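# Crank the sharpener just over one clockwise turn

## Task

Rotate the pencil sharpener's crank clockwise, as seen from the crank's side, by slightly more than one complete revolution; it only counts if the crank stays turned by that amount without the robot holding it there at the end.

## Robot and tools

Robot: two arms, left_arm and right_arm, each with 7 joints and a parallel gripper. All positions share one scene frame: origin on the table top midway between the arms, +z up, +x out over the table, and left_arm sits toward +y. The arm names are not image sides. Positions are in metres, orientations are quaternions in w,x,y,z order.

Gripper geometry: the fingers point along the gripper's +z axis and open and close along its x axis. The reported hand position is the point between the pads; fingertips extend 17.5 mm past it. Spinning only the last joint moves that point around a 25 mm circle. The printed hand position can be off, more so when the arm is stretched out.

execute_actions takes "actions": a list holding at most one item, and an optional "pictures" boolean (images from cam_high, cam_left_wrist, cam_right_wrist, each 896x504, are included unless set false).
- Empty list: no command, just returns the state.
- Move: {"rows": [...], "steps": n}, n from 1 to 15 (default 15), each step 1/30 s. Up to 15 rows; row k is used on step k and the final row is held for remaining steps.
- Wait: {"steps": n} with no rows, n up to 300; returns once that many steps have elapsed since the previous result, counting time spent composing the reply.
A refused call sends nothing to the robot.

Each row is one flat list of 20 numbers covering both arms, always all 20 even if one arm is idle: left_arm first (7 joint targets, then gripper position, force_limit, speed), then right_arm in the same 10-number layout. Joint numbers are absolute target angles in radians, in the same order as the Joint positions line: waist (-6.283..6.283), shoulder (-2.250..2.250), upper arm roll (-6.283..6.283), elbow (-2.580..2.580), forearm roll (-6.283..6.283), wrist pitch (-2.100..2.100), wrist roll (-6.283..6.283). True ends may differ by up to 0.013 rad either way. A target more than 0.013 rad beyond a stated end, and farther out than the joint's last reported angle, gets the call refused; a target past the real end is clipped to it and a "joint sent to its limit" line may appear (possibly for an earlier action). Absence of that line does not prove there is room left.

The three gripper numbers are each in [-1, 1] and are absolute settings, not offsets. position: +1 fully open (50 mm gap), about -0.65 pads meet, -1 means grip (close until stopped). force_limit per pad: about 20 N at -1, 102 N at 0, 185 N at +1 (actual grip up to ~17% more). speed of the gap: 20 mm/s at -1, 85 at 0, 150 at +1. To leave a gripper unchanged, repeat its previous three numbers; 0 is a real command. New force or speed only applies once position changes by at least 0.01. For a softer grip, open first and re-close.

Motion limits: joints are speed and acceleration limited and are coordinated to arrive together; reversing stops them together. Each step the sent target is kept within 0.304 rad of the measured angle for the first four joints and 0.266 rad for the last three, and targets are scaled back if they would move the hand more than 70 mm from where it is. So big moves take several calls and the arm may still be short of target when a result returns. Between calls the arms keep heading to the last row's target until they have essentially stopped (or a step is HELD); after that only a new action moves them further.

Result lines: per-arm hand position and quaternion; Joint positions and Joint velocities (rad, rad/s) per arm; joint torques (offset, scaled, noisy; changing at rest means contact or load); position_measured in counts, opening ≈ (250 − counts) × 0.202 mm; object_status 0 moving, 1 stopped while opening, 2 stopped while closing (a grip), 3 reached target or pads met (likely empty). Grip with -1 and confirm status 2. After a grip at force_limit -1, status can stay 2 even if the object slipped out, and gripping a fixed, off-center object loses force over time. "joint command not followed" means a clearance check altered joint targets on some steps; HELD marks steps where the row was not sent in full.

zoom_image: {"camera": one of cam_high, cam_left_wrist, cam_right_wrist, "region": [x0, y0, x1, y1]} in pixels from the top-left, at most 504x504, giving a closer look at that camera's latest image. Calibration (intrinsics K, distortion, T_world_to_cam) is provided per camera and may be slightly off; wrist camera poses follow the arm's joints.

finished_scene: {"scene": number of the current scene}; ends it irreversibly and reports whether the goal was met. The crank must remain turned once released. Answering without any tool call ends everything.

Avoid: arms colliding or pushing each other, hard pushes, slams, dropping or knocking things over. Contact torque reaching a joint's load limit (49.1 N m for the first four joints, 30.9 for the last three, held weight included) causes a TORQUE FAULT: the arm halts 10 s and the rest of the call is skipped. Holding loads heats motors; a MOTOR HOT warning appears from 60 °C, and at 75 °C an OVER-TEMPERATURE FAULT makes that arm sag until it cools. Heat also builds while you are composing replies, since the simulation keeps running then.

Each tool is called after "Call:" in YAML: its name, and indented under it one key for each argument.

## Session

Call:
execute_actions:
  actions: []

Scene clock: 0.00 s of 4600.00 s.
left_arm: end_effector_position=(+0.4220, +0.0011, +0.3819) position_measured=3 object_status=3 end_effector_quat_wxyz=(+0.005, +0.827, -0.555, -0.089) | right_arm: end_effector_position=(+0.3377, -0.1110, +0.2363) position_measured=3 object_status=3 end_effector_quat_wxyz=(-0.304, +0.941, -0.126, -0.078)
Joint positions: left_arm=[ 0.53   0.586  0.495  0.804 -0.231  1.974 -0.407] | right_arm=[-0.527  0.271  0.396  2.026 -0.837  1.13   0.213]
Joint velocities: left_arm=[-0.002  0.     0.    -0.     0.     0.     0.   ] | right_arm=[-0.    -0.    -0.001 -0.    -0.    -0.    -0.001]
Joint torques (N m, as the joint torque sensors report them, + toward a larger angle): no reading
camera_calibration (this result's frames):
cam_left_wrist: T_world_to_cam=[[0.365781, -0.921354, -0.131572, -0.107805], [-0.912633, -0.382798, 0.143411, 0.356675], [-0.182498, 0.0676196, -0.980878, 0.617446], [0, 0, 0, 1]] pos_world=[0.477629, -0.00454371, 0.540304]
cam_right_wrist: T_world_to_cam=[[0.956676, -0.148761, -0.250282, -0.269917], [-0.260236, -0.822389, -0.505918, 0.139629], [-0.130568, 0.549132, -0.825473, 0.468987], [0, 0, 0, 1]] pos_world=[0.355794, -0.182859, 0.390222]

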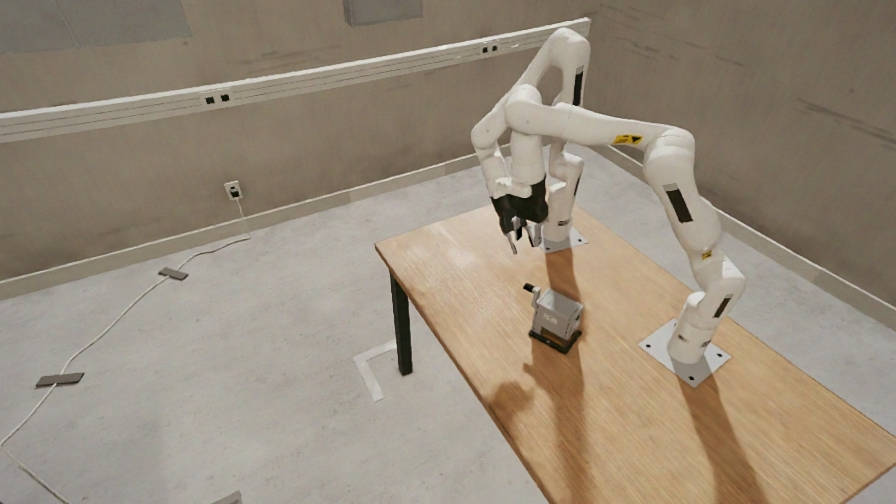

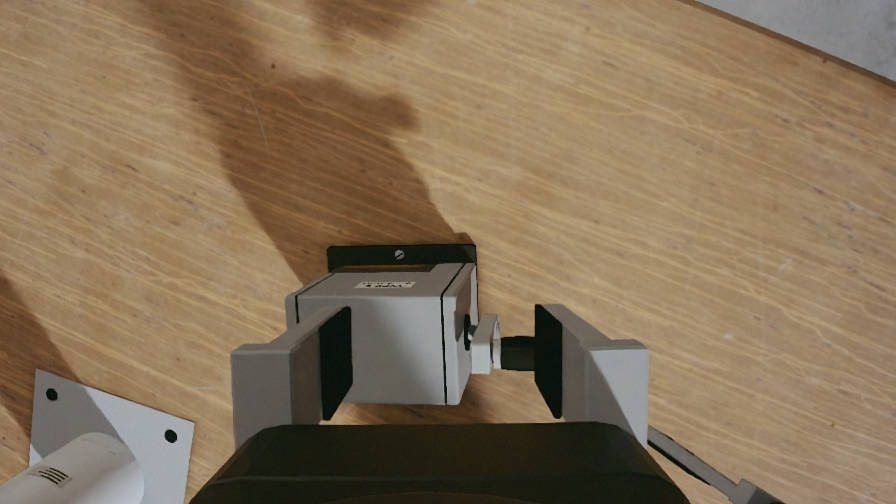

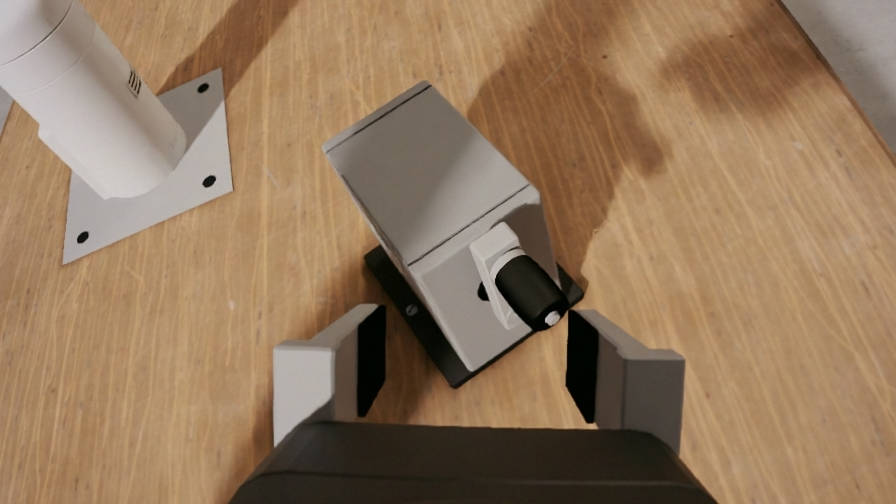

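Call:
execute_actions:
  actions:
    - {"rows":[[-1.2,0.2,0.186,1.6,0.008,1.4,-0.657,1,0,0,-0.527,0.271,0.396,2.026,-0.837,1.13,0.213,1,-0.5,0]]}
  pictures: false

Call:
execute_actions:
  actions:
    - {"steps":30}
  pictures: false

Call:
execute_actions:
  actions:
    - {"rows":[[-1.2,0.2,0.186,1.6,0.008,1.4,-0.657,1,0,0,-0.823,0.393,0,1.646,0,1.103,-0.29,1,-0.5,0]]}
  pictures: false

Call:
execute_actions:
  actions:
    - {"steps":30}

Scene clock: 19.73 s of 4600.00 s.
left_arm: end_effector_position=(+0.4734, +0.1667, +0.3939) position_measured=3 object_status=3 end_effector_quat_wxyz=(+0.012, +0.903, -0.430, +0.012) | right_arm: end_effector_position=(+0.3378, -0.1109, +0.2365) position_measured=3 object_status=3 end_effector_quat_wxyz=(-0.304, +0.941, -0.126, -0.078)
Joint positions: left_arm=[ 0.178  0.311  0.268  1.147 -0.055  1.673 -0.591] | right_arm=[-0.527  0.271  0.396  2.026 -0.837  1.13   0.213]
Joint velocities: left_arm=[-0.899 -0.371 -0.296  0.893  0.224 -0.788 -0.235] | right_arm=[ 0.001 -0.001  0.002 -0.    -0.001  0.    -0.001]
Joint torques (N m, as the joint torque sensors report them, + toward a larger angle): left_arm=[  0.2  -15.36   0.71  -9.43   0.02   0.1    0.27] | right_arm=[  0.33 -12.33   1.16  -6.72  -1.77   1.44  -0.15]
Steps of this call (steps 1 to 90: nothing new was sent; then 16.23 s passed at rest; steps 91 to 105: all 15 steps of this action). Readings (joint positions | what the end effector reports):
91: left_arm=[0.529 0.585 0.495 0.805 -0.230 1.973 -0.408] | right_arm=[-0.527 0.271 0.396 2.026 -0.837 1.130 0.213] | left_arm position_measured=3 object_status=3 | right_arm position_measured=3 object_status=3
92: left_arm=[0.523 0.579 0.492 0.811 -0.226 1.969 -0.411] | right_arm=[-0.527 0.271 0.396 2.026 -0.837 1.130 0.213] | left_arm position_measured=3 object_status=3 | right_arm position_measured=3 object_status=3
94: left_arm=[0.495 0.550 0.468 0.837 -0.206 1.946 -0.432] | right_arm=[-0.527 0.271 0.396 2.026 -0.837 1.130 0.213] | left_arm position_measured=3 object_status=3 | right_arm position_measured=3 object_status=3
98: left_arm=[0.387 0.443 0.374 0.941 -0.135 1.855 -0.506] | right_arm=[-0.527 0.271 0.396 2.026 -0.837 1.130 0.213] | left_arm position_measured=3 object_status=3 | right_arm position_measured=3 object_status=3
105: the state above

Scene clock: 20.73 s of 4600.00 s.
left_arm: end_effector_position=(+0.3210, +0.5410, +0.2976) position_measured=3 object_status=3 end_effector_quat_wxyz=(+0.034, +0.999, +0.041, -0.006) | right_arm: end_effector_position=(+0.3378, -0.1109, +0.2365) position_measured=3 object_status=3 end_effector_quat_wxyz=(-0.304, +0.941, -0.126, -0.078)
Joint positions: left_arm=[-0.793  0.204  0.188  1.588  0.007  1.405 -0.656] | right_arm=[-0.527  0.271  0.396  2.026 -0.837  1.13   0.213]
Joint velocities: left_arm=[-1.047 -0.012 -0.007  0.049  0.006 -0.024 -0.005] | right_arm=[ 0.    -0.    -0.     0.    -0.     0.    -0.001]
Joint torques (N m, as the joint torque sensors report them, + toward a larger angle): left_arm=[ -0.1  -13.78   0.04  -9.67  -0.08   0.18   0.2 ] | right_arm=[  0.46 -12.4    1.03  -6.79  -1.75   1.32  -0.14]
Steps of this call (steps 1 to 30: the robot went on to your last target). Readings (joint positions | what the end effector reports):
1: left_arm=[0.148 0.299 0.259 1.177 -0.048 1.647 -0.598] | right_arm=[-0.527 0.271 0.396 2.026 -0.837 1.130 0.213] | left_arm position_measured=3 object_status=3 | right_arm position_measured=3 object_status=3
2: left_arm=[0.118 0.289 0.251 1.206 -0.042 1.621 -0.605] | right_arm=[-0.527 0.271 0.396 2.026 -0.837 1.130 0.213] | left_arm position_measured=3 object_status=3 | right_arm position_measured=3 object_status=3
4: left_arm=[0.059 0.272 0.237 1.265 -0.031 1.574 -0.616] | right_arm=[-0.527 0.271 0.396 2.026 -0.837 1.130 0.213] | left_arm position_measured=3 object_status=3 | right_arm position_measured=3 object_status=3
8: left_arm=[-0.057 0.247 0.218 1.378 -0.017 1.511 -0.631] | right_arm=[-0.527 0.271 0.396 2.026 -0.837 1.130 0.213] | left_arm position_measured=3 object_status=3 | right_arm position_measured=3 object_status=3
30: the state above

Scene clock: 21.23 s of 4600.00 s.
left_arm: end_effector_position=(+0.1960, +0.6323, +0.2953) position_measured=3 object_status=3 end_effector_quat_wxyz=(+0.035, +0.971, +0.238, -0.000) | right_arm: end_effector_position=(+0.3045, +0.0177, +0.2241) position_measured=3 object_status=3 end_effector_quat_wxyz=(-0.166, +0.977, +0.098, -0.087)
Joint positions: left_arm=[-1.19   0.201  0.184  1.6    0.007  1.4   -0.657] | right_arm=[-0.777  0.374  0.064  1.708 -0.451  1.107 -0.161]
Joint velocities: left_arm=[-0.058 -0.004  0.031  0.003  0.026  0.    -0.001] | right_arm=[-0.296  0.114 -0.457 -0.416  1.215 -0.026 -0.87 ]
Joint torques (N m, as the joint torque sensors report them, + toward a larger angle): left_arm=[  1.04 -13.01   0.94 -10.19   0.46   0.26   0.  ] | right_arm=[  3.49 -15.61   2.66  -7.15  -0.69   0.46  -0.26]
Steps of this call (steps 1 to 15: all 15 steps of this action). Readings (joint positions | what the end effector reports):
1: left_arm=[-0.828 0.203 0.187 1.590 0.007 1.404 -0.656] | right_arm=[-0.528 0.271 0.396 2.025 -0.836 1.130 0.213] | left_arm position_measured=3 object_status=3 | right_arm position_measured=3 object_status=3
2: left_arm=[-0.863 0.203 0.187 1.591 0.007 1.404 -0.656] | right_arm=[-0.534 0.274 0.393 2.021 -0.832 1.129 0.209] | left_arm position_measured=3 object_status=3 | right_arm position_measured=3 object_status=3
4: left_arm=[-0.933 0.203 0.187 1.593 0.007 1.403 -0.656] | right_arm=[-0.562 0.285 0.370 1.995 -0.809 1.127 0.187] | left_arm position_measured=3 object_status=3 | right_arm position_measured=3 object_status=3
8: left_arm=[-1.073 0.202 0.186 1.597 0.008 1.401 -0.657] | right_arm=[-0.654 0.324 0.260 1.885 -0.713 1.118 0.090] | left_arm position_measured=3 object_status=3 | right_arm position_measured=3 object_status=3
15: the state above

Scene clock: 22.23 s of 4600.00 s.
left_arm: end_effector_position=(+0.1937, +0.6333, +0.2955) position_measured=3 object_status=3 end_effector_quat_wxyz=(+0.035, +0.970, +0.242, +0.000) | right_arm: end_effector_position=(+0.3550, -0.0424, +0.2007) position_measured=3 object_status=3 end_effector_quat_wxyz=(+0.000, +0.981, +0.194, -0.000)
Joint positions: left_arm=[-1.2    0.2    0.186  1.6    0.008  1.4   -0.657] | right_arm=[-0.823  0.393 -0.     1.646 -0.     1.103 -0.29 ]
Joint velocities: left_arm=[-0.     0.    -0.002  0.001 -0.    -0.    -0.   ] | right_arm=[-0.  0. -0. -0. -0. -0. -0.]
Joint torques (N m, as the joint torque sensors report them, + toward a larger angle): left_arm=[ -0.11 -13.15   0.04  -9.56   0.09   0.11   0.15] | right_arm=[  0.32 -16.34   0.58  -8.21  -0.12   0.25  -0.2 ]
Steps of this call (steps 1 to 30: the robot went on to your last target). Readings (joint positions | what the end effector reports):
1: left_arm=[-1.192 0.200 0.185 1.600 0.008 1.400 -0.657] | right_arm=[-0.785 0.377 0.050 1.696 -0.411 1.106 -0.187] | left_arm position_measured=3 object_status=3 | right_arm position_measured=3 object_status=3
2: left_arm=[-1.194 0.200 0.186 1.600 0.008 1.400 -0.657] | right_arm=[-0.793 0.380 0.040 1.686 -0.370 1.106 -0.208] | left_arm position_measured=3 object_status=3 | right_arm position_measured=3 object_status=3
4: left_arm=[-1.197 0.200 0.186 1.600 0.008 1.400 -0.657] | right_arm=[-0.803 0.384 0.025 1.671 -0.289 1.105 -0.238] | left_arm position_measured=3 object_status=3 | right_arm position_measured=3 object_status=3
8: left_arm=[-1.199 0.200 0.186 1.600 0.008 1.400 -0.657] | right_arm=[-0.816 0.390 0.009 1.656 -0.126 1.104 -0.271] | left_arm position_measured=3 object_status=3 | right_arm position_measured=3 object_status=3
30: the state above
All arms were judged still, so your last target was given up. Only a new action makes them travel on or press farther. Fingers that are still opening or closing keep moving.
camera_calibration (this result's frames):
cam_left_wrist: T_world_to_cam=[[0.884693, 0.466133, -0.0061399, -0.469487], [0.464108, -0.879458, 0.105631, 0.46174], [0.0438383, -0.0963006, -0.994386, 0.512253], [0, 0, 0, 1]] pos_world=[0.178599, 0.674254, 0.45772]
cam_right_wrist: T_world_to_cam=[[0.916581, 0.397129, -0.046568, -0.288667], [0.399447, -0.914655, 0.0620349, -0.169556], [-0.0179578, -0.0754614, -0.996987, 0.372154], [0, 0, 0, 1]] pos_world=[0.338998, -0.012364, 0.368108]

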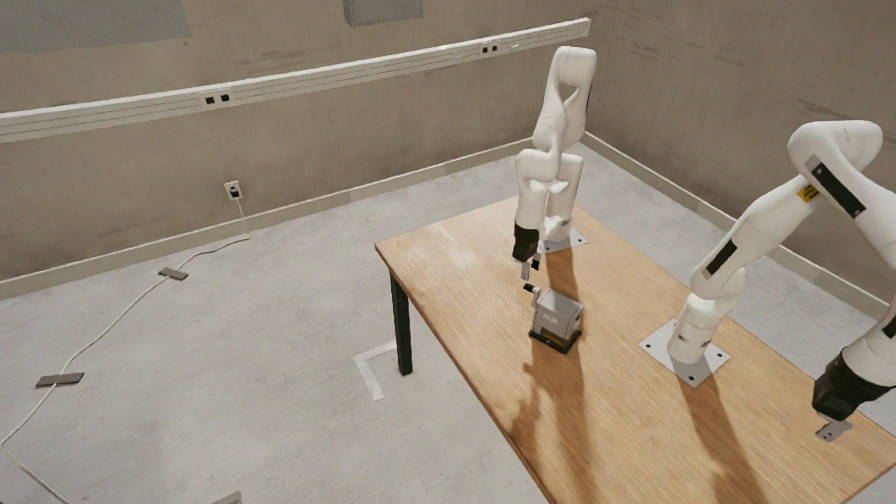

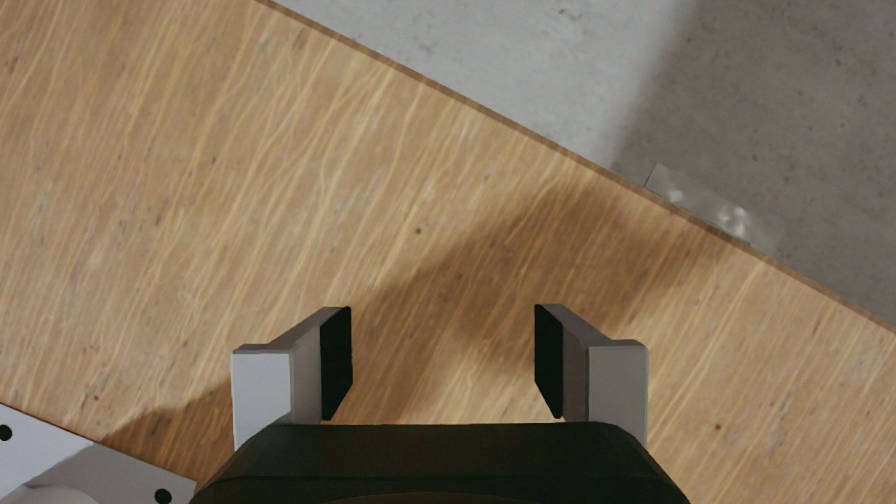

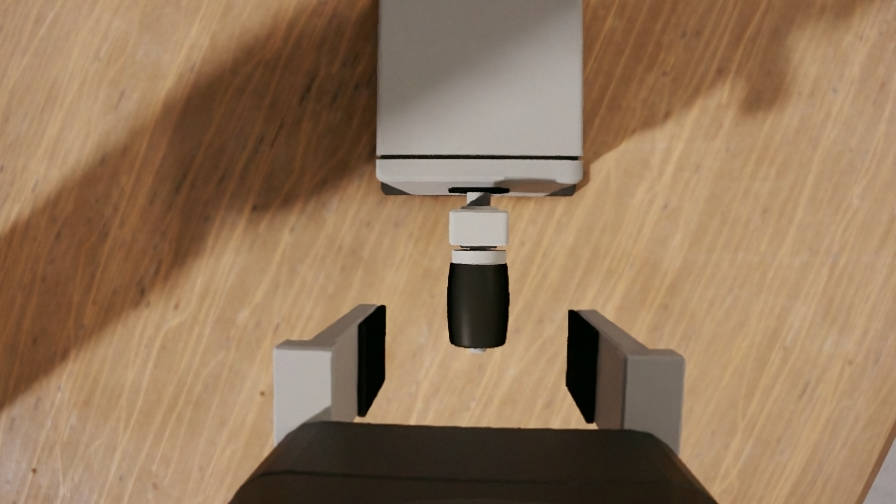

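Call:
execute_actions:
  actions:
    - {"rows":[[-1.2,0.2,0.186,1.6,0.008,1.4,-0.657,1,0,0,-0.8236,0.468,0,1.7127,0,0.961,-0.2906,1,-0.5,0]]}

Call:
execute_actions:
  actions:
    - {"rows":[[-1.2,0.2,0.186,1.6,0.008,1.4,-0.657,1,0,0,-0.8236,0.468,0,1.7127,0,0.961,-0.2906,-1,-0.5,0]]}

Scene clock: 47.50 s of 4600.00 s.
left_arm: end_effector_position=(+0.1937, +0.6333, +0.2955) position_measured=3 object_status=3 end_effector_quat_wxyz=(+0.035, +0.970, +0.242, +0.000) | right_arm: end_effector_position=(+0.3595, -0.0384, +0.1495) position_measured=3 object_status=3 end_effector_quat_wxyz=(-0.000, +0.981, +0.194, +0.000)
Joint positions: left_arm=[-1.2    0.2    0.186  1.6    0.008  1.4   -0.657] | right_arm=[-0.824  0.468  0.     1.713  0.     0.961 -0.291]
Joint velocities: left_arm=[ 0.     0.    -0.001  0.     0.001 -0.     0.001] | right_arm=[-0.     0.005  0.001 -0.     0.     0.     0.   ]
Joint torques (N m, as the joint torque sensors report them, + toward a larger angle): left_arm=[ -0.07 -13.14   0.2   -9.81   0.14   0.08   0.06] | right_arm=[  0.33 -17.15   0.68  -7.66  -0.2    0.14  -0.23]
Steps of this call (steps 1 to 90: nothing new was sent; then 21.77 s passed at rest; steps 91 to 105: all 15 steps of this action). Readings (joint positions | what the end effector reports):
91: left_arm=[-1.200 0.200 0.186 1.600 0.008 1.400 -0.657] | right_arm=[-0.823 0.394 0.000 1.646 -0.000 1.102 -0.290] | left_arm position_measured=3 object_status=3 | right_arm position_measured=3 object_status=3
92: left_arm=[-1.200 0.200 0.186 1.600 0.008 1.400 -0.657] | right_arm=[-0.823 0.399 0.000 1.650 -0.000 1.094 -0.290] | left_arm position_measured=3 object_status=3 | right_arm position_measured=3 object_status=3
94: left_arm=[-1.200 0.200 0.186 1.600 0.008 1.400 -0.657] | right_arm=[-0.823 0.427 0.000 1.672 -0.000 1.046 -0.290] | left_arm position_measured=3 object_status=3 | right_arm position_measured=3 object_status=3
98: left_arm=[-1.200 0.200 0.186 1.600 0.008 1.400 -0.657] | right_arm=[-0.824 0.465 -0.000 1.712 0.000 0.963 -0.291] | left_arm position_measured=3 object_status=3 | right_arm position_measured=3 object_status=3
105: the state above
camera_calibration (this result's frames):
cam_left_wrist: T_world_to_cam=[[0.884693, 0.466134, -0.00613972, -0.469487], [0.464108, -0.879457, 0.105631, 0.46174], [0.0438385, -0.0963004, -0.994386, 0.512253], [0, 0, 0, 1]] pos_world=[0.178599, 0.674255, 0.457721]
cam_right_wrist: T_world_to_cam=[[0.916604, 0.39716, -0.0458287, -0.296863], [0.399419, -0.914681, 0.0618326, -0.164491], [-0.0173612, -0.0749808, -0.997034, 0.321356], [0, 0, 0, 1]] pos_world=[0.343386, -0.00845945, 0.316969]

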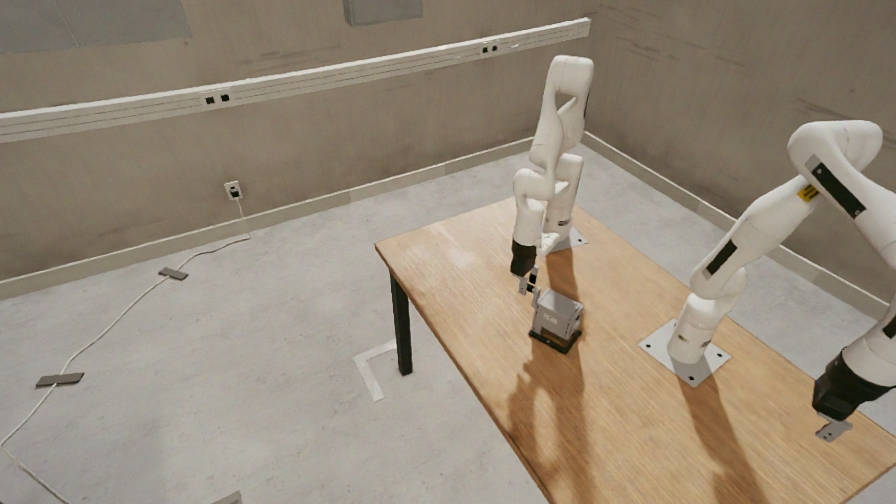

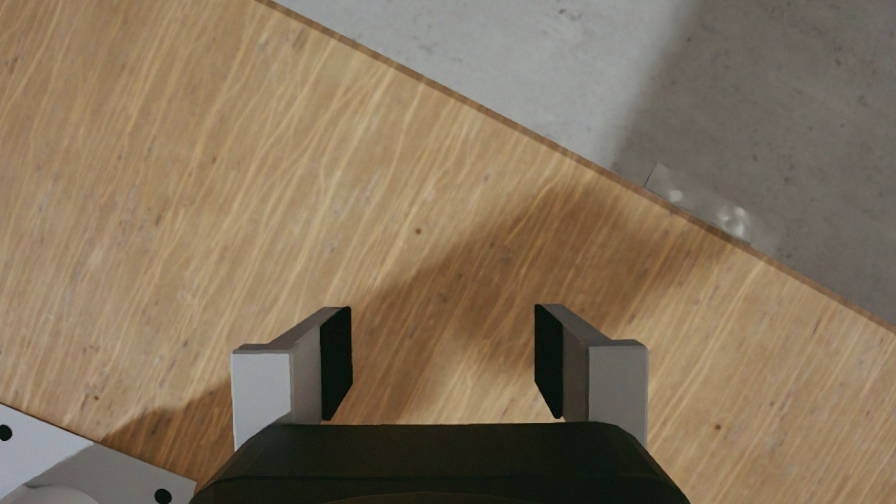

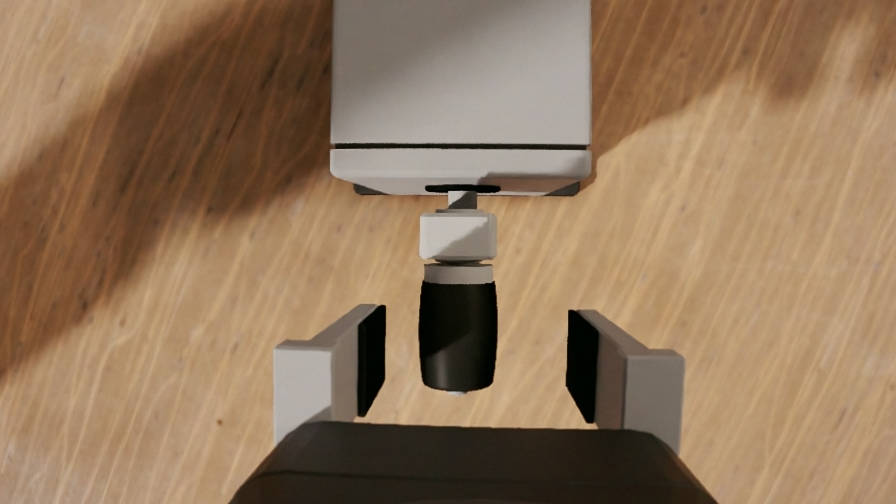

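Scene clock: 48.00 s of 4600.00 s.
left_arm: end_effector_position=(+0.1937, +0.6333, +0.2955) position_measured=3 object_status=3 end_effector_quat_wxyz=(+0.035, +0.970, +0.242, +0.000) | right_arm: end_effector_position=(+0.3588, -0.0387, +0.1491) position_measured=149 object_status=0 end_effector_quat_wxyz=(+0.000, +0.981, +0.194, -0.001)
Joint positions: left_arm=[-1.2    0.2    0.186  1.6    0.008  1.4   -0.657] | right_arm=[-0.824  0.468 -0.     1.713 -0.     0.962 -0.29 ]
Joint velocities: left_arm=[ 0.001  0.    -0.001  0.     0.    -0.001 -0.001] | right_arm=[-0.    -0.001  0.001  0.001  0.001 -0.     0.001]
Joint torques (N m, as the joint torque sensors report them, + toward a larger angle): left_arm=[ -0.03 -13.08   0.05  -9.63   0.07   0.16   0.12] | right_arm=[  0.68 -16.95   0.93  -8.1   -0.18  -0.14  -0.23]
Steps of this call (steps 1 to 15: all 15 steps of this action). Readings (joint positions | what the end effector reports):
1: left_arm=[-1.200 0.200 0.186 1.600 0.008 1.400 -0.657] | right_arm=[-0.824 0.468 -0.000 1.713 0.000 0.961 -0.291] | left_arm position_measured=3 object_status=3 | right_arm position_measured=12 object_status=0
2: left_arm=[-1.200 0.200 0.186 1.600 0.008 1.400 -0.657] | right_arm=[-0.824 0.468 -0.000 1.713 0.000 0.961 -0.291] | left_arm position_measured=3 object_status=3 | right_arm position_measured=26 object_status=0
4: left_arm=[-1.200 0.200 0.186 1.600 0.008 1.400 -0.657] | right_arm=[-0.824 0.468 -0.000 1.713 0.000 0.961 -0.291] | left_arm position_measured=3 object_status=3 | right_arm position_measured=54 object_status=0
8: left_arm=[-1.200 0.200 0.186 1.600 0.008 1.400 -0.657] | right_arm=[-0.824 0.468 -0.000 1.713 -0.000 0.962 -0.291] | left_arm position_measured=3 object_status=3 | right_arm position_measured=110 object_status=0
15: the state above
camera_calibration (this result's frames):
cam_left_wrist: T_world_to_cam=[[0.884693, 0.466134, -0.00613972, -0.469488], [0.464109, -0.879457, 0.105631, 0.46174], [0.0438385, -0.0963004, -0.994386, 0.512253], [0, 0, 0, 1]] pos_world=[0.178598, 0.674255, 0.457721]
cam_right_wrist: T_world_to_cam=[[0.916253, 0.397738, -0.0477932, -0.295692], [0.40015, -0.914336, 0.0622096, -0.164727], [-0.0189558, -0.0761243, -0.996918, 0.32146], [0, 0, 0, 1]] pos_world=[0.342938, -0.00853716, 0.316585]

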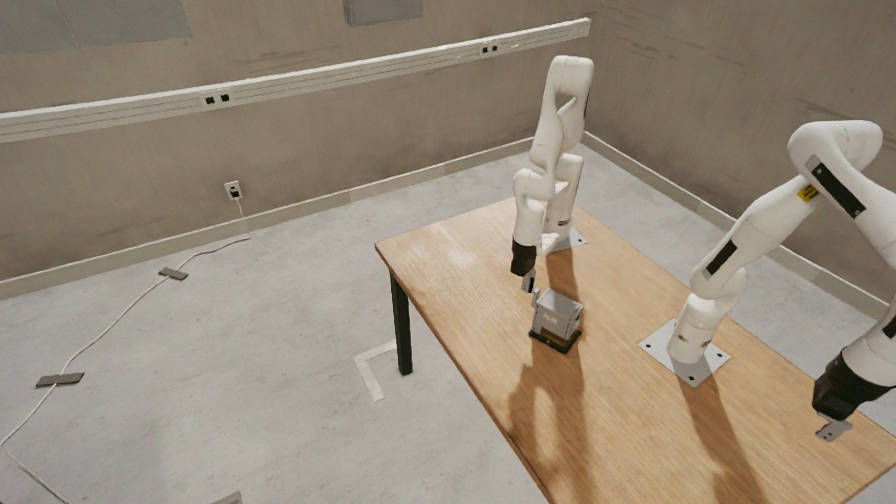

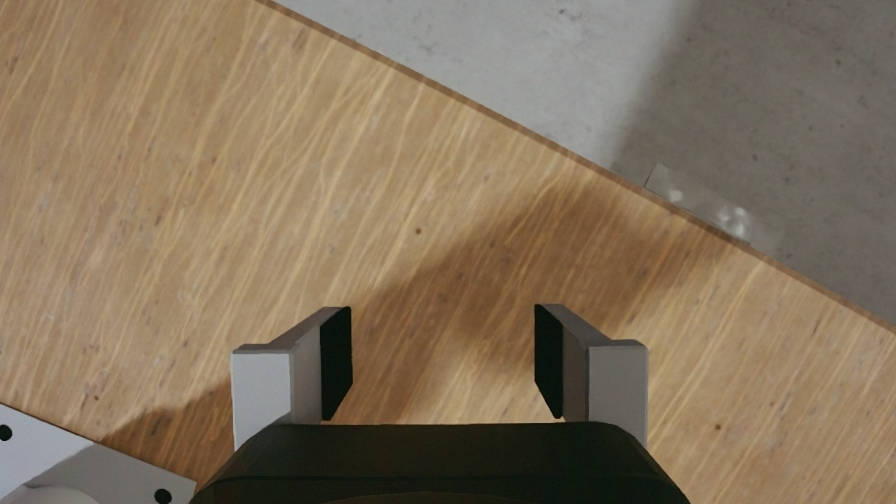

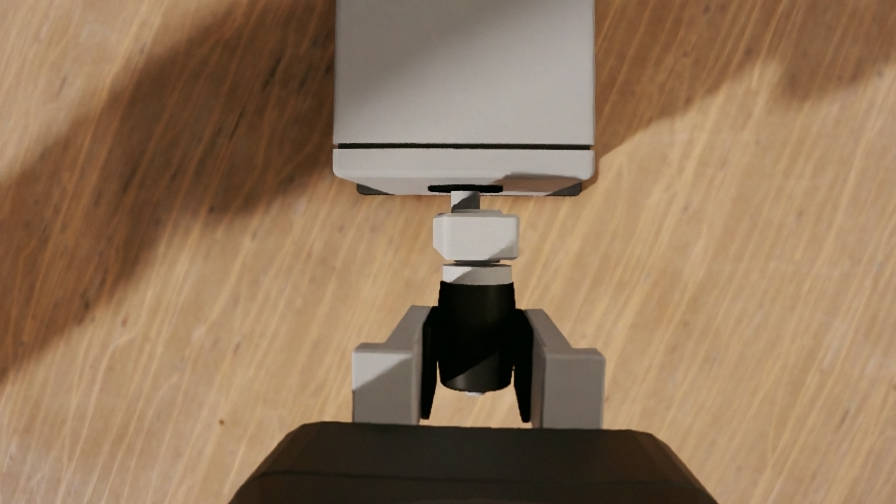

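Call:
execute_actions:
  actions:
    - {"rows":[[-1.2,0.2,0.186,1.6,0.008,1.4,-0.657,1,0,0,-0.819,0.488,0,1.688,0,0.965,-0.286,-1,-0.5,0],[-1.2,0.2,0.186,1.6,0.008,1.4,-0.657,1,0,0,-0.819,0.488,0,1.688,0,0.965,-0.286,-1,-0.5,0],[-1.2,0.2,0.186,1.6,0.008,1.4,-0.657,1,0,0,-0.819,0.488,0,1.688,0,0.965,-0.286,-1,-0.5,0],[-1.2,0.2,0.186,1.6,0.008,1.4,-0.657,1,0,0,-0.811,0.519,0,1.650,0,0.972,-0.278,-1,-0.5,0],[-1.2,0.2,0.186,1.6,0.008,1.4,-0.657,1,0,0,-0.811,0.519,0,1.650,0,0.972,-0.278,-1,-0.5,0],[-1.2,0.2,0.186,1.6,0.008,1.4,-0.657,1,0,0,-0.811,0.519,0,1.650,0,0.972,-0.278,-1,-0.5,0],[-1.2,0.2,0.186,1.6,0.008,1.4,-0.657,1,0,0,-0.805,0.550,0,1.625,0,0.966,-0.272,-1,-0.5,0],[-1.2,0.2,0.186,1.6,0.008,1.4,-0.657,1,0,0,-0.805,0.550,0,1.625,0,0.966,-0.272,-1,-0.5,0],[-1.2,0.2,0.186,1.6,0.008,1.4,-0.657,1,0,0,-0.8005,0.581,0,1.609,0,0.951,-0.2675,-1,-0.5,0],[-1.2,0.2,0.186,1.6,0.008,1.4,-0.657,1,0,0,-0.8005,0.581,0,1.609,0,0.951,-0.2675,-1,-0.5,0],[-1.2,0.2,0.186,1.6,0.008,1.4,-0.657,1,0,0,-0.8005,0.581,0,1.609,0,0.951,-0.2675,-1,-0.5,0],[-1.2,0.2,0.186,1.6,0.008,1.4,-0.657,1,0,0,-0.798,0.608,0,1.606,0,0.927,-0.265,-1,-0.5,0],[-1.2,0.2,0.186,1.6,0.008,1.4,-0.657,1,0,0,-0.798,0.608,0,1.606,0,0.927,-0.265,-1,-0.5,0],[-1.2,0.2,0.186,1.6,0.008,1.4,-0.657,1,0,0,-0.797,0.631,0,1.614,0,0.897,-0.264,-1,-0.5,0]],"steps":15}
  pictures: false

Call:
execute_actions:
  actions:
    - {"steps":8}

Scene clock: 76.63 s of 4600.00 s.
left_arm: end_effector_position=(+0.1937, +0.6333, +0.2955) position_measured=3 object_status=3 end_effector_quat_wxyz=(+0.035, +0.970, +0.242, +0.000) | right_arm: end_effector_position=(+0.3998, -0.0211, +0.1080) position_measured=149 object_status=2 end_effector_quat_wxyz=(+0.001, +0.981, +0.195, -0.002)
Joint positions: left_arm=[-1.2    0.2    0.186  1.6    0.008  1.4   -0.657] | right_arm=[-0.799  0.611 -0.     1.61   0.     0.924 -0.265]
Joint velocities: left_arm=[ 0.001 -0.     0.001  0.     0.001  0.    -0.   ] | right_arm=[ 0.021  0.364 -0.002  0.064  0.003 -0.415  0.026]
Joint torques (N m, as the joint torque sensors report them, + toward a larger angle): left_arm=[ -0.17 -13.24   0.04  -9.87   0.08   0.23   0.09] | right_arm=[  0.91 -17.85   0.68  -8.85  -0.3   -1.05  -0.44]
Steps of this call (steps 1 to 15: the robot went on to your last target; steps 16 to 90: nothing new was sent; then 25.13 s passed at rest; steps 91 to 105: all 15 steps of this action). Readings (joint positions | what the end effector reports):
91: left_arm=[-1.200 0.200 0.186 1.600 0.008 1.400 -0.657] | right_arm=[-0.824 0.469 -0.000 1.713 -0.000 0.962 -0.290] | left_arm position_measured=3 object_status=3 | right_arm position_measured=149 object_status=2
92: left_arm=[-1.200 0.200 0.186 1.600 0.008 1.400 -0.657] | right_arm=[-0.822 0.473 -0.000 1.708 -0.000 0.963 -0.289] | left_arm position_measured=3 object_status=3 | right_arm position_measured=149 object_status=2
94: left_arm=[-1.200 0.200 0.186 1.600 0.008 1.400 -0.657] | right_arm=[-0.819 0.486 0.000 1.689 0.000 0.965 -0.286] | left_arm position_measured=3 object_status=3 | right_arm position_measured=149 object_status=2
98: left_arm=[-1.200 0.200 0.186 1.600 0.008 1.400 -0.657] | right_arm=[-0.809 0.526 -0.000 1.645 -0.000 0.972 -0.276] | left_arm position_measured=3 object_status=3 | right_arm position_measured=149 object_status=2
105: the state above

Scene clock: 76.90 s of 4600.00 s.
left_arm: end_effector_position=(+0.1937, +0.6333, +0.2955) position_measured=3 object_status=3 end_effector_quat_wxyz=(+0.035, +0.970, +0.242, +0.000) | right_arm: end_effector_position=(+0.4001, -0.0210, +0.0968) position_measured=149 object_status=2 end_effector_quat_wxyz=(+0.001, +0.981, +0.195, -0.003)
Joint positions: left_arm=[-1.2    0.2    0.186  1.6    0.008  1.4   -0.657] | right_arm=[-0.798  0.63  -0.001  1.617 -0.     0.901 -0.263]
Joint velocities: left_arm=[ 0.     0.     0.001 -0.     0.001 -0.     0.001] | right_arm=[ 0.001  0.008 -0.001 -0.001  0.    -0.001 -0.001]
Joint torques (N m, as the joint torque sensors report them, + toward a larger angle): left_arm=[ -0.06 -12.93   0.2   -9.76   0.15  -0.01   0.16] | right_arm=[  1.01 -20.1    1.47  -9.52  -0.07  -1.32  -0.46]
Steps of this call (steps 1 to 8: the robot went on to your last target). Readings (joint positions | what the end effector reports):
1: left_arm=[-1.200 0.200 0.186 1.600 0.008 1.400 -0.657] | right_arm=[-0.798 0.622 -0.001 1.614 -0.000 0.911 -0.264] | left_arm position_measured=3 object_status=3 | right_arm position_measured=149 object_status=2
2: left_arm=[-1.200 0.200 0.186 1.600 0.008 1.400 -0.657] | right_arm=[-0.798 0.627 -0.001 1.617 -0.000 0.903 -0.264] | left_arm position_measured=3 object_status=3 | right_arm position_measured=149 object_status=2
4: left_arm=[-1.200 0.200 0.186 1.600 0.008 1.400 -0.657] | right_arm=[-0.798 0.628 -0.001 1.618 -0.000 0.901 -0.263] | left_arm position_measured=3 object_status=3 | right_arm position_measured=149 object_status=2
8: the state above
camera_calibration (this result's frames):
cam_left_wrist: T_world_to_cam=[[0.884693, 0.466134, -0.00613973, -0.469488], [0.464109, -0.879457, 0.105631, 0.46174], [0.0438385, -0.0963004, -0.994386, 0.512253], [0, 0, 0, 1]] pos_world=[0.178599, 0.674254, 0.457721]
cam_right_wrist: T_world_to_cam=[[0.915527, 0.398768, -0.0528613, -0.342309], [0.401584, -0.913666, 0.062808, -0.162485], [-0.0232518, -0.0787307, -0.996625, 0.273005], [0, 0, 0, 1]] pos_world=[0.384992, 0.00953905, 0.264194]

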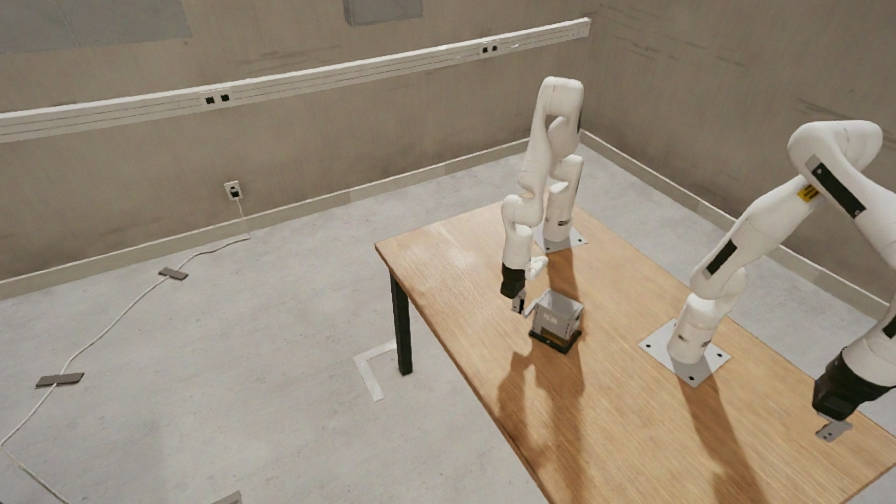

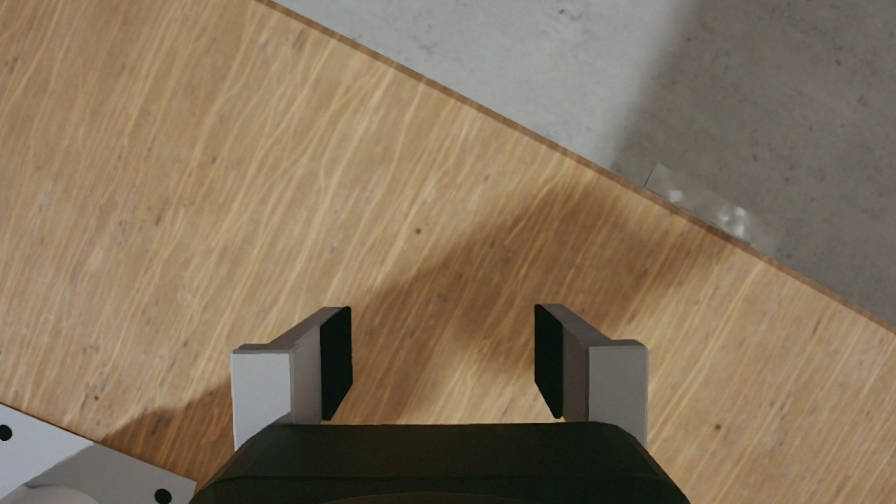

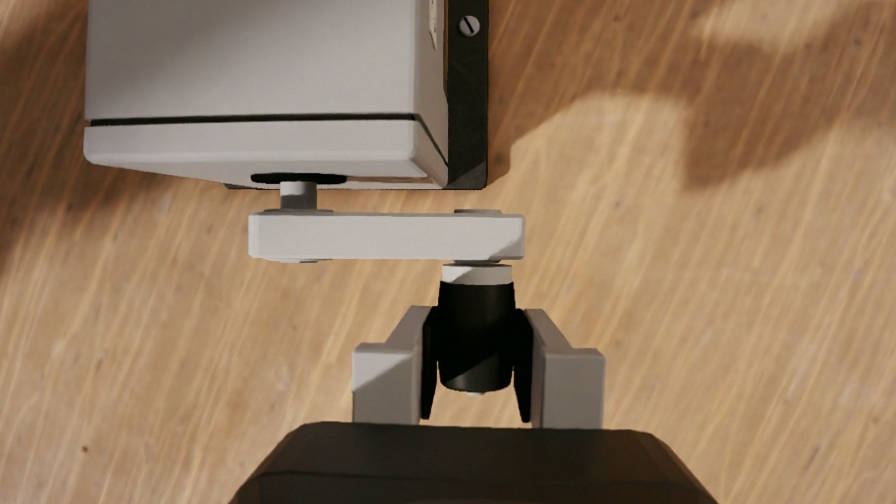

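Call:
execute_actions:
  actions:
    - {"rows":[[-1.2,0.2,0.186,1.6,0.008,1.4,-0.657,1,0,0,-0.799,0.644,0,1.642,0,0.856,-0.266,-1,-0.5,0],[-1.2,0.2,0.186,1.6,0.008,1.4,-0.657,1,0,0,-0.799,0.644,0,1.642,0,0.856,-0.266,-1,-0.5,0],[-1.2,0.2,0.186,1.6,0.008,1.4,-0.657,1,0,0,-0.802,0.654,0,1.673,0,0.815,-0.269,-1,-0.5,0],[-1.2,0.2,0.186,1.6,0.008,1.4,-0.657,1,0,0,-0.802,0.654,0,1.673,0,0.815,-0.269,-1,-0.5,0],[-1.2,0.2,0.186,1.6,0.008,1.4,-0.657,1,0,0,-0.802,0.654,0,1.673,0,0.815,-0.269,-1,-0.5,0],[-1.2,0.2,0.186,1.6,0.008,1.4,-0.657,1,0,0,-0.806,0.656,0,1.712,0,0.774,-0.273,-1,-0.5,0],[-1.2,0.2,0.186,1.6,0.008,1.4,-0.657,1,0,0,-0.806,0.656,0,1.712,0,0.774,-0.273,-1,-0.5,0],[-1.2,0.2,0.186,1.6,0.008,1.4,-0.657,1,0,0,-0.812,0.653,0,1.753,0,0.736,-0.279,-1,-0.5,0],[-1.2,0.2,0.186,1.6,0.008,1.4,-0.657,1,0,0,-0.812,0.653,0,1.753,0,0.736,-0.279,-1,-0.5,0],[-1.2,0.2,0.186,1.6,0.008,1.4,-0.657,1,0,0,-0.812,0.653,0,1.753,0,0.736,-0.279,-1,-0.5,0],[-1.2,0.2,0.186,1.6,0.008,1.4,-0.657,1,0,0,-0.819,0.643,0,1.797,0,0.702,-0.286,-1,-0.5,0],[-1.2,0.2,0.186,1.6,0.008,1.4,-0.657,1,0,0,-0.819,0.643,0,1.797,0,0.702,-0.286,-1,-0.5,0],[-1.2,0.2,0.186,1.6,0.008,1.4,-0.657,1,0,0,-0.827,0.628,0,1.843,0,0.671,-0.294,-1,-0.5,0]],"steps":15}
  pictures: false

Call:
execute_actions:
  actions:
    - {"steps":8}

Scene clock: 89.43 s of 4600.00 s.
left_arm: end_effector_position=(+0.1937, +0.6333, +0.2955) position_measured=3 object_status=3 end_effector_quat_wxyz=(+0.035, +0.970, +0.242, +0.000) | right_arm: end_effector_position=(+0.3630, -0.0368, +0.0520) position_measured=149 object_status=2 end_effector_quat_wxyz=(-0.001, +0.981, +0.194, +0.002)
Joint positions: left_arm=[-1.2    0.2    0.186  1.6    0.008  1.4   -0.657] | right_arm=[-0.822  0.632  0.     1.813  0.     0.693 -0.289]
Joint velocities: left_arm=[ 0.001 -0.     0.002 -0.    -0.    -0.001  0.   ] | right_arm=[-0.07  -0.152  0.002  0.486 -0.001 -0.37  -0.092]
Joint torques (N m, as the joint torque sensors report them, + toward a larger angle): left_arm=[ -0.14 -13.12   0.    -9.74   0.07   0.22   0.04] | right_arm=[ -0.1  -15.84   0.4   -5.88  -0.2   -0.07  -0.17]
Steps of this call (steps 1 to 30: the robot went on to your last target; steps 31 to 100: nothing new was sent; then 8.70 s passed at rest; steps 101 to 115: all 15 steps of this action). Readings (joint positions | what the end effector reports):
101: left_arm=[-1.200 0.200 0.186 1.600 0.008 1.400 -0.657] | right_arm=[-0.798 0.632 -0.001 1.618 -0.000 0.900 -0.263] | left_arm position_measured=3 object_status=3 | right_arm position_measured=149 object_status=2
102: left_arm=[-1.200 0.200 0.186 1.600 0.008 1.400 -0.657] | right_arm=[-0.798 0.634 -0.001 1.622 -0.000 0.893 -0.264] | left_arm position_measured=3 object_status=3 | right_arm position_measured=149 object_status=2
104: left_arm=[-1.200 0.200 0.186 1.600 0.008 1.400 -0.657] | right_arm=[-0.800 0.644 -0.000 1.645 -0.000 0.857 -0.266] | left_arm position_measured=3 object_status=3 | right_arm position_measured=149 object_status=2
108: left_arm=[-1.200 0.200 0.186 1.600 0.008 1.400 -0.657] | right_arm=[-0.805 0.653 -0.001 1.698 -0.000 0.795 -0.271] | left_arm position_measured=3 object_status=3 | right_arm position_measured=149 object_status=2
115: the state above

Scene clock: 89.70 s of 4600.00 s.
left_arm: end_effector_position=(+0.1937, +0.6333, +0.2955) position_measured=3 object_status=3 end_effector_quat_wxyz=(+0.035, +0.970, +0.242, +0.000) | right_arm: end_effector_position=(+0.3574, -0.0391, +0.0511) position_measured=149 object_status=2 end_effector_quat_wxyz=(-0.002, +0.981, +0.194, +0.004)
Joint positions: left_arm=[-1.2    0.2    0.186  1.6    0.008  1.4   -0.657] | right_arm=[-0.826  0.623  0.001  1.84   0.     0.671 -0.294]
Joint velocities: left_arm=[ 0.001 -0.     0.    -0.001 -0.    -0.001 -0.   ] | right_arm=[-0.002 -0.002  0.003  0.002  0.    -0.003 -0.   ]
Joint torques (N m, as the joint torque sensors report them, + toward a larger angle): left_arm=[ -0.11 -13.31  -0.14  -9.75   0.09   0.12   0.15] | right_arm=[ -0.02 -13.1    0.34  -4.16  -0.37   0.49  -0.27]
Steps of this call (steps 1 to 8: the robot went on to your last target). Readings (joint positions | what the end effector reports):
1: left_arm=[-1.200 0.200 0.186 1.600 0.008 1.400 -0.657] | right_arm=[-0.824 0.628 0.000 1.827 0.000 0.682 -0.291] | left_arm position_measured=3 object_status=3 | right_arm position_measured=149 object_status=2
2: left_arm=[-1.200 0.200 0.186 1.600 0.008 1.400 -0.657] | right_arm=[-0.825 0.625 0.000 1.835 0.000 0.676 -0.293] | left_arm position_measured=3 object_status=3 | right_arm position_measured=149 object_status=2
4: left_arm=[-1.200 0.200 0.186 1.600 0.008 1.400 -0.657] | right_arm=[-0.826 0.623 0.000 1.839 0.000 0.672 -0.294] | left_arm position_measured=3 object_status=3 | right_arm position_measured=149 object_status=2
8: the state above
camera_calibration (this result's frames):
cam_left_wrist: T_world_to_cam=[[0.884693, 0.466134, -0.00613962, -0.469487], [0.464108, -0.879458, 0.105631, 0.46174], [0.0438386, -0.0963003, -0.994386, 0.512253], [0, 0, 0, 1]] pos_world=[0.178599, 0.674255, 0.457721]
cam_right_wrist: T_world_to_cam=[[0.917263, 0.396434, -0.0383275, -0.299853], [0.398126, -0.915347, 0.0602929, -0.157714], [-0.0111808, -0.0705636, -0.997445, 0.221113], [0, 0, 0, 1]] pos_world=[0.340306, -0.00988892, 0.218565]

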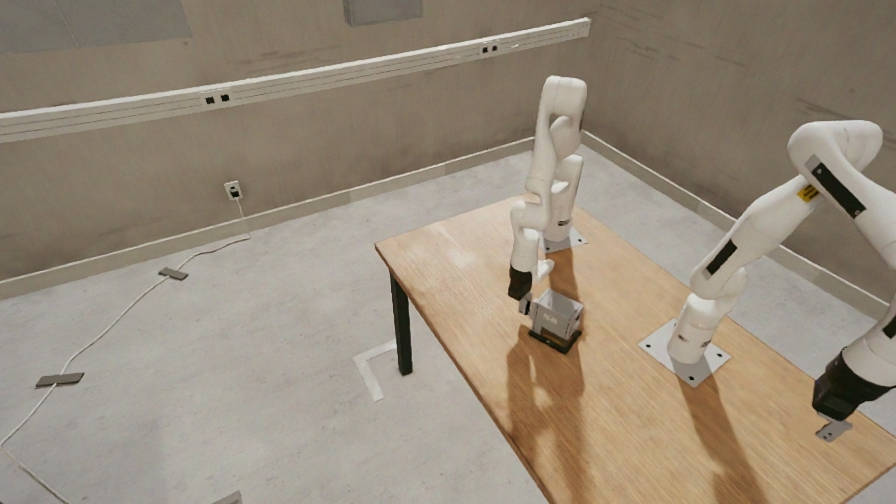

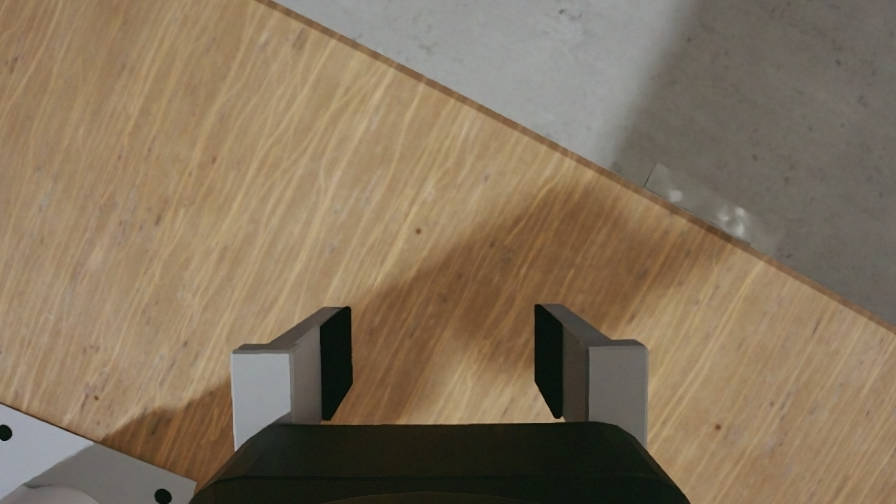

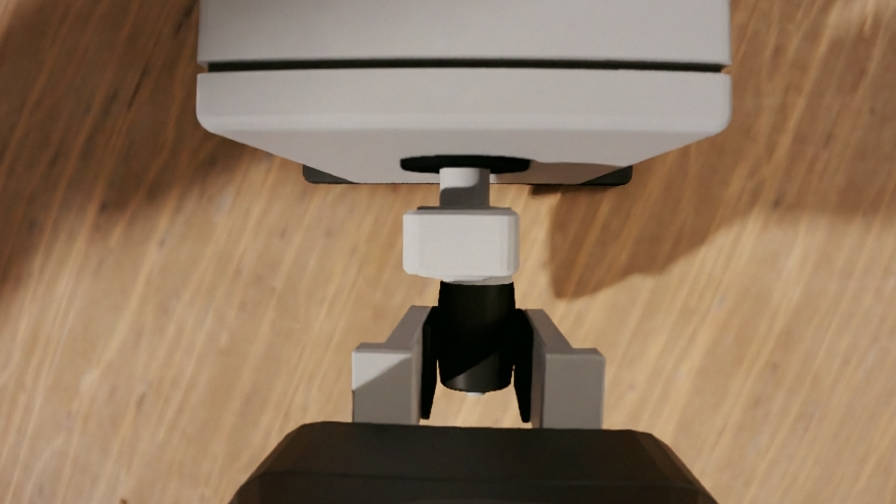

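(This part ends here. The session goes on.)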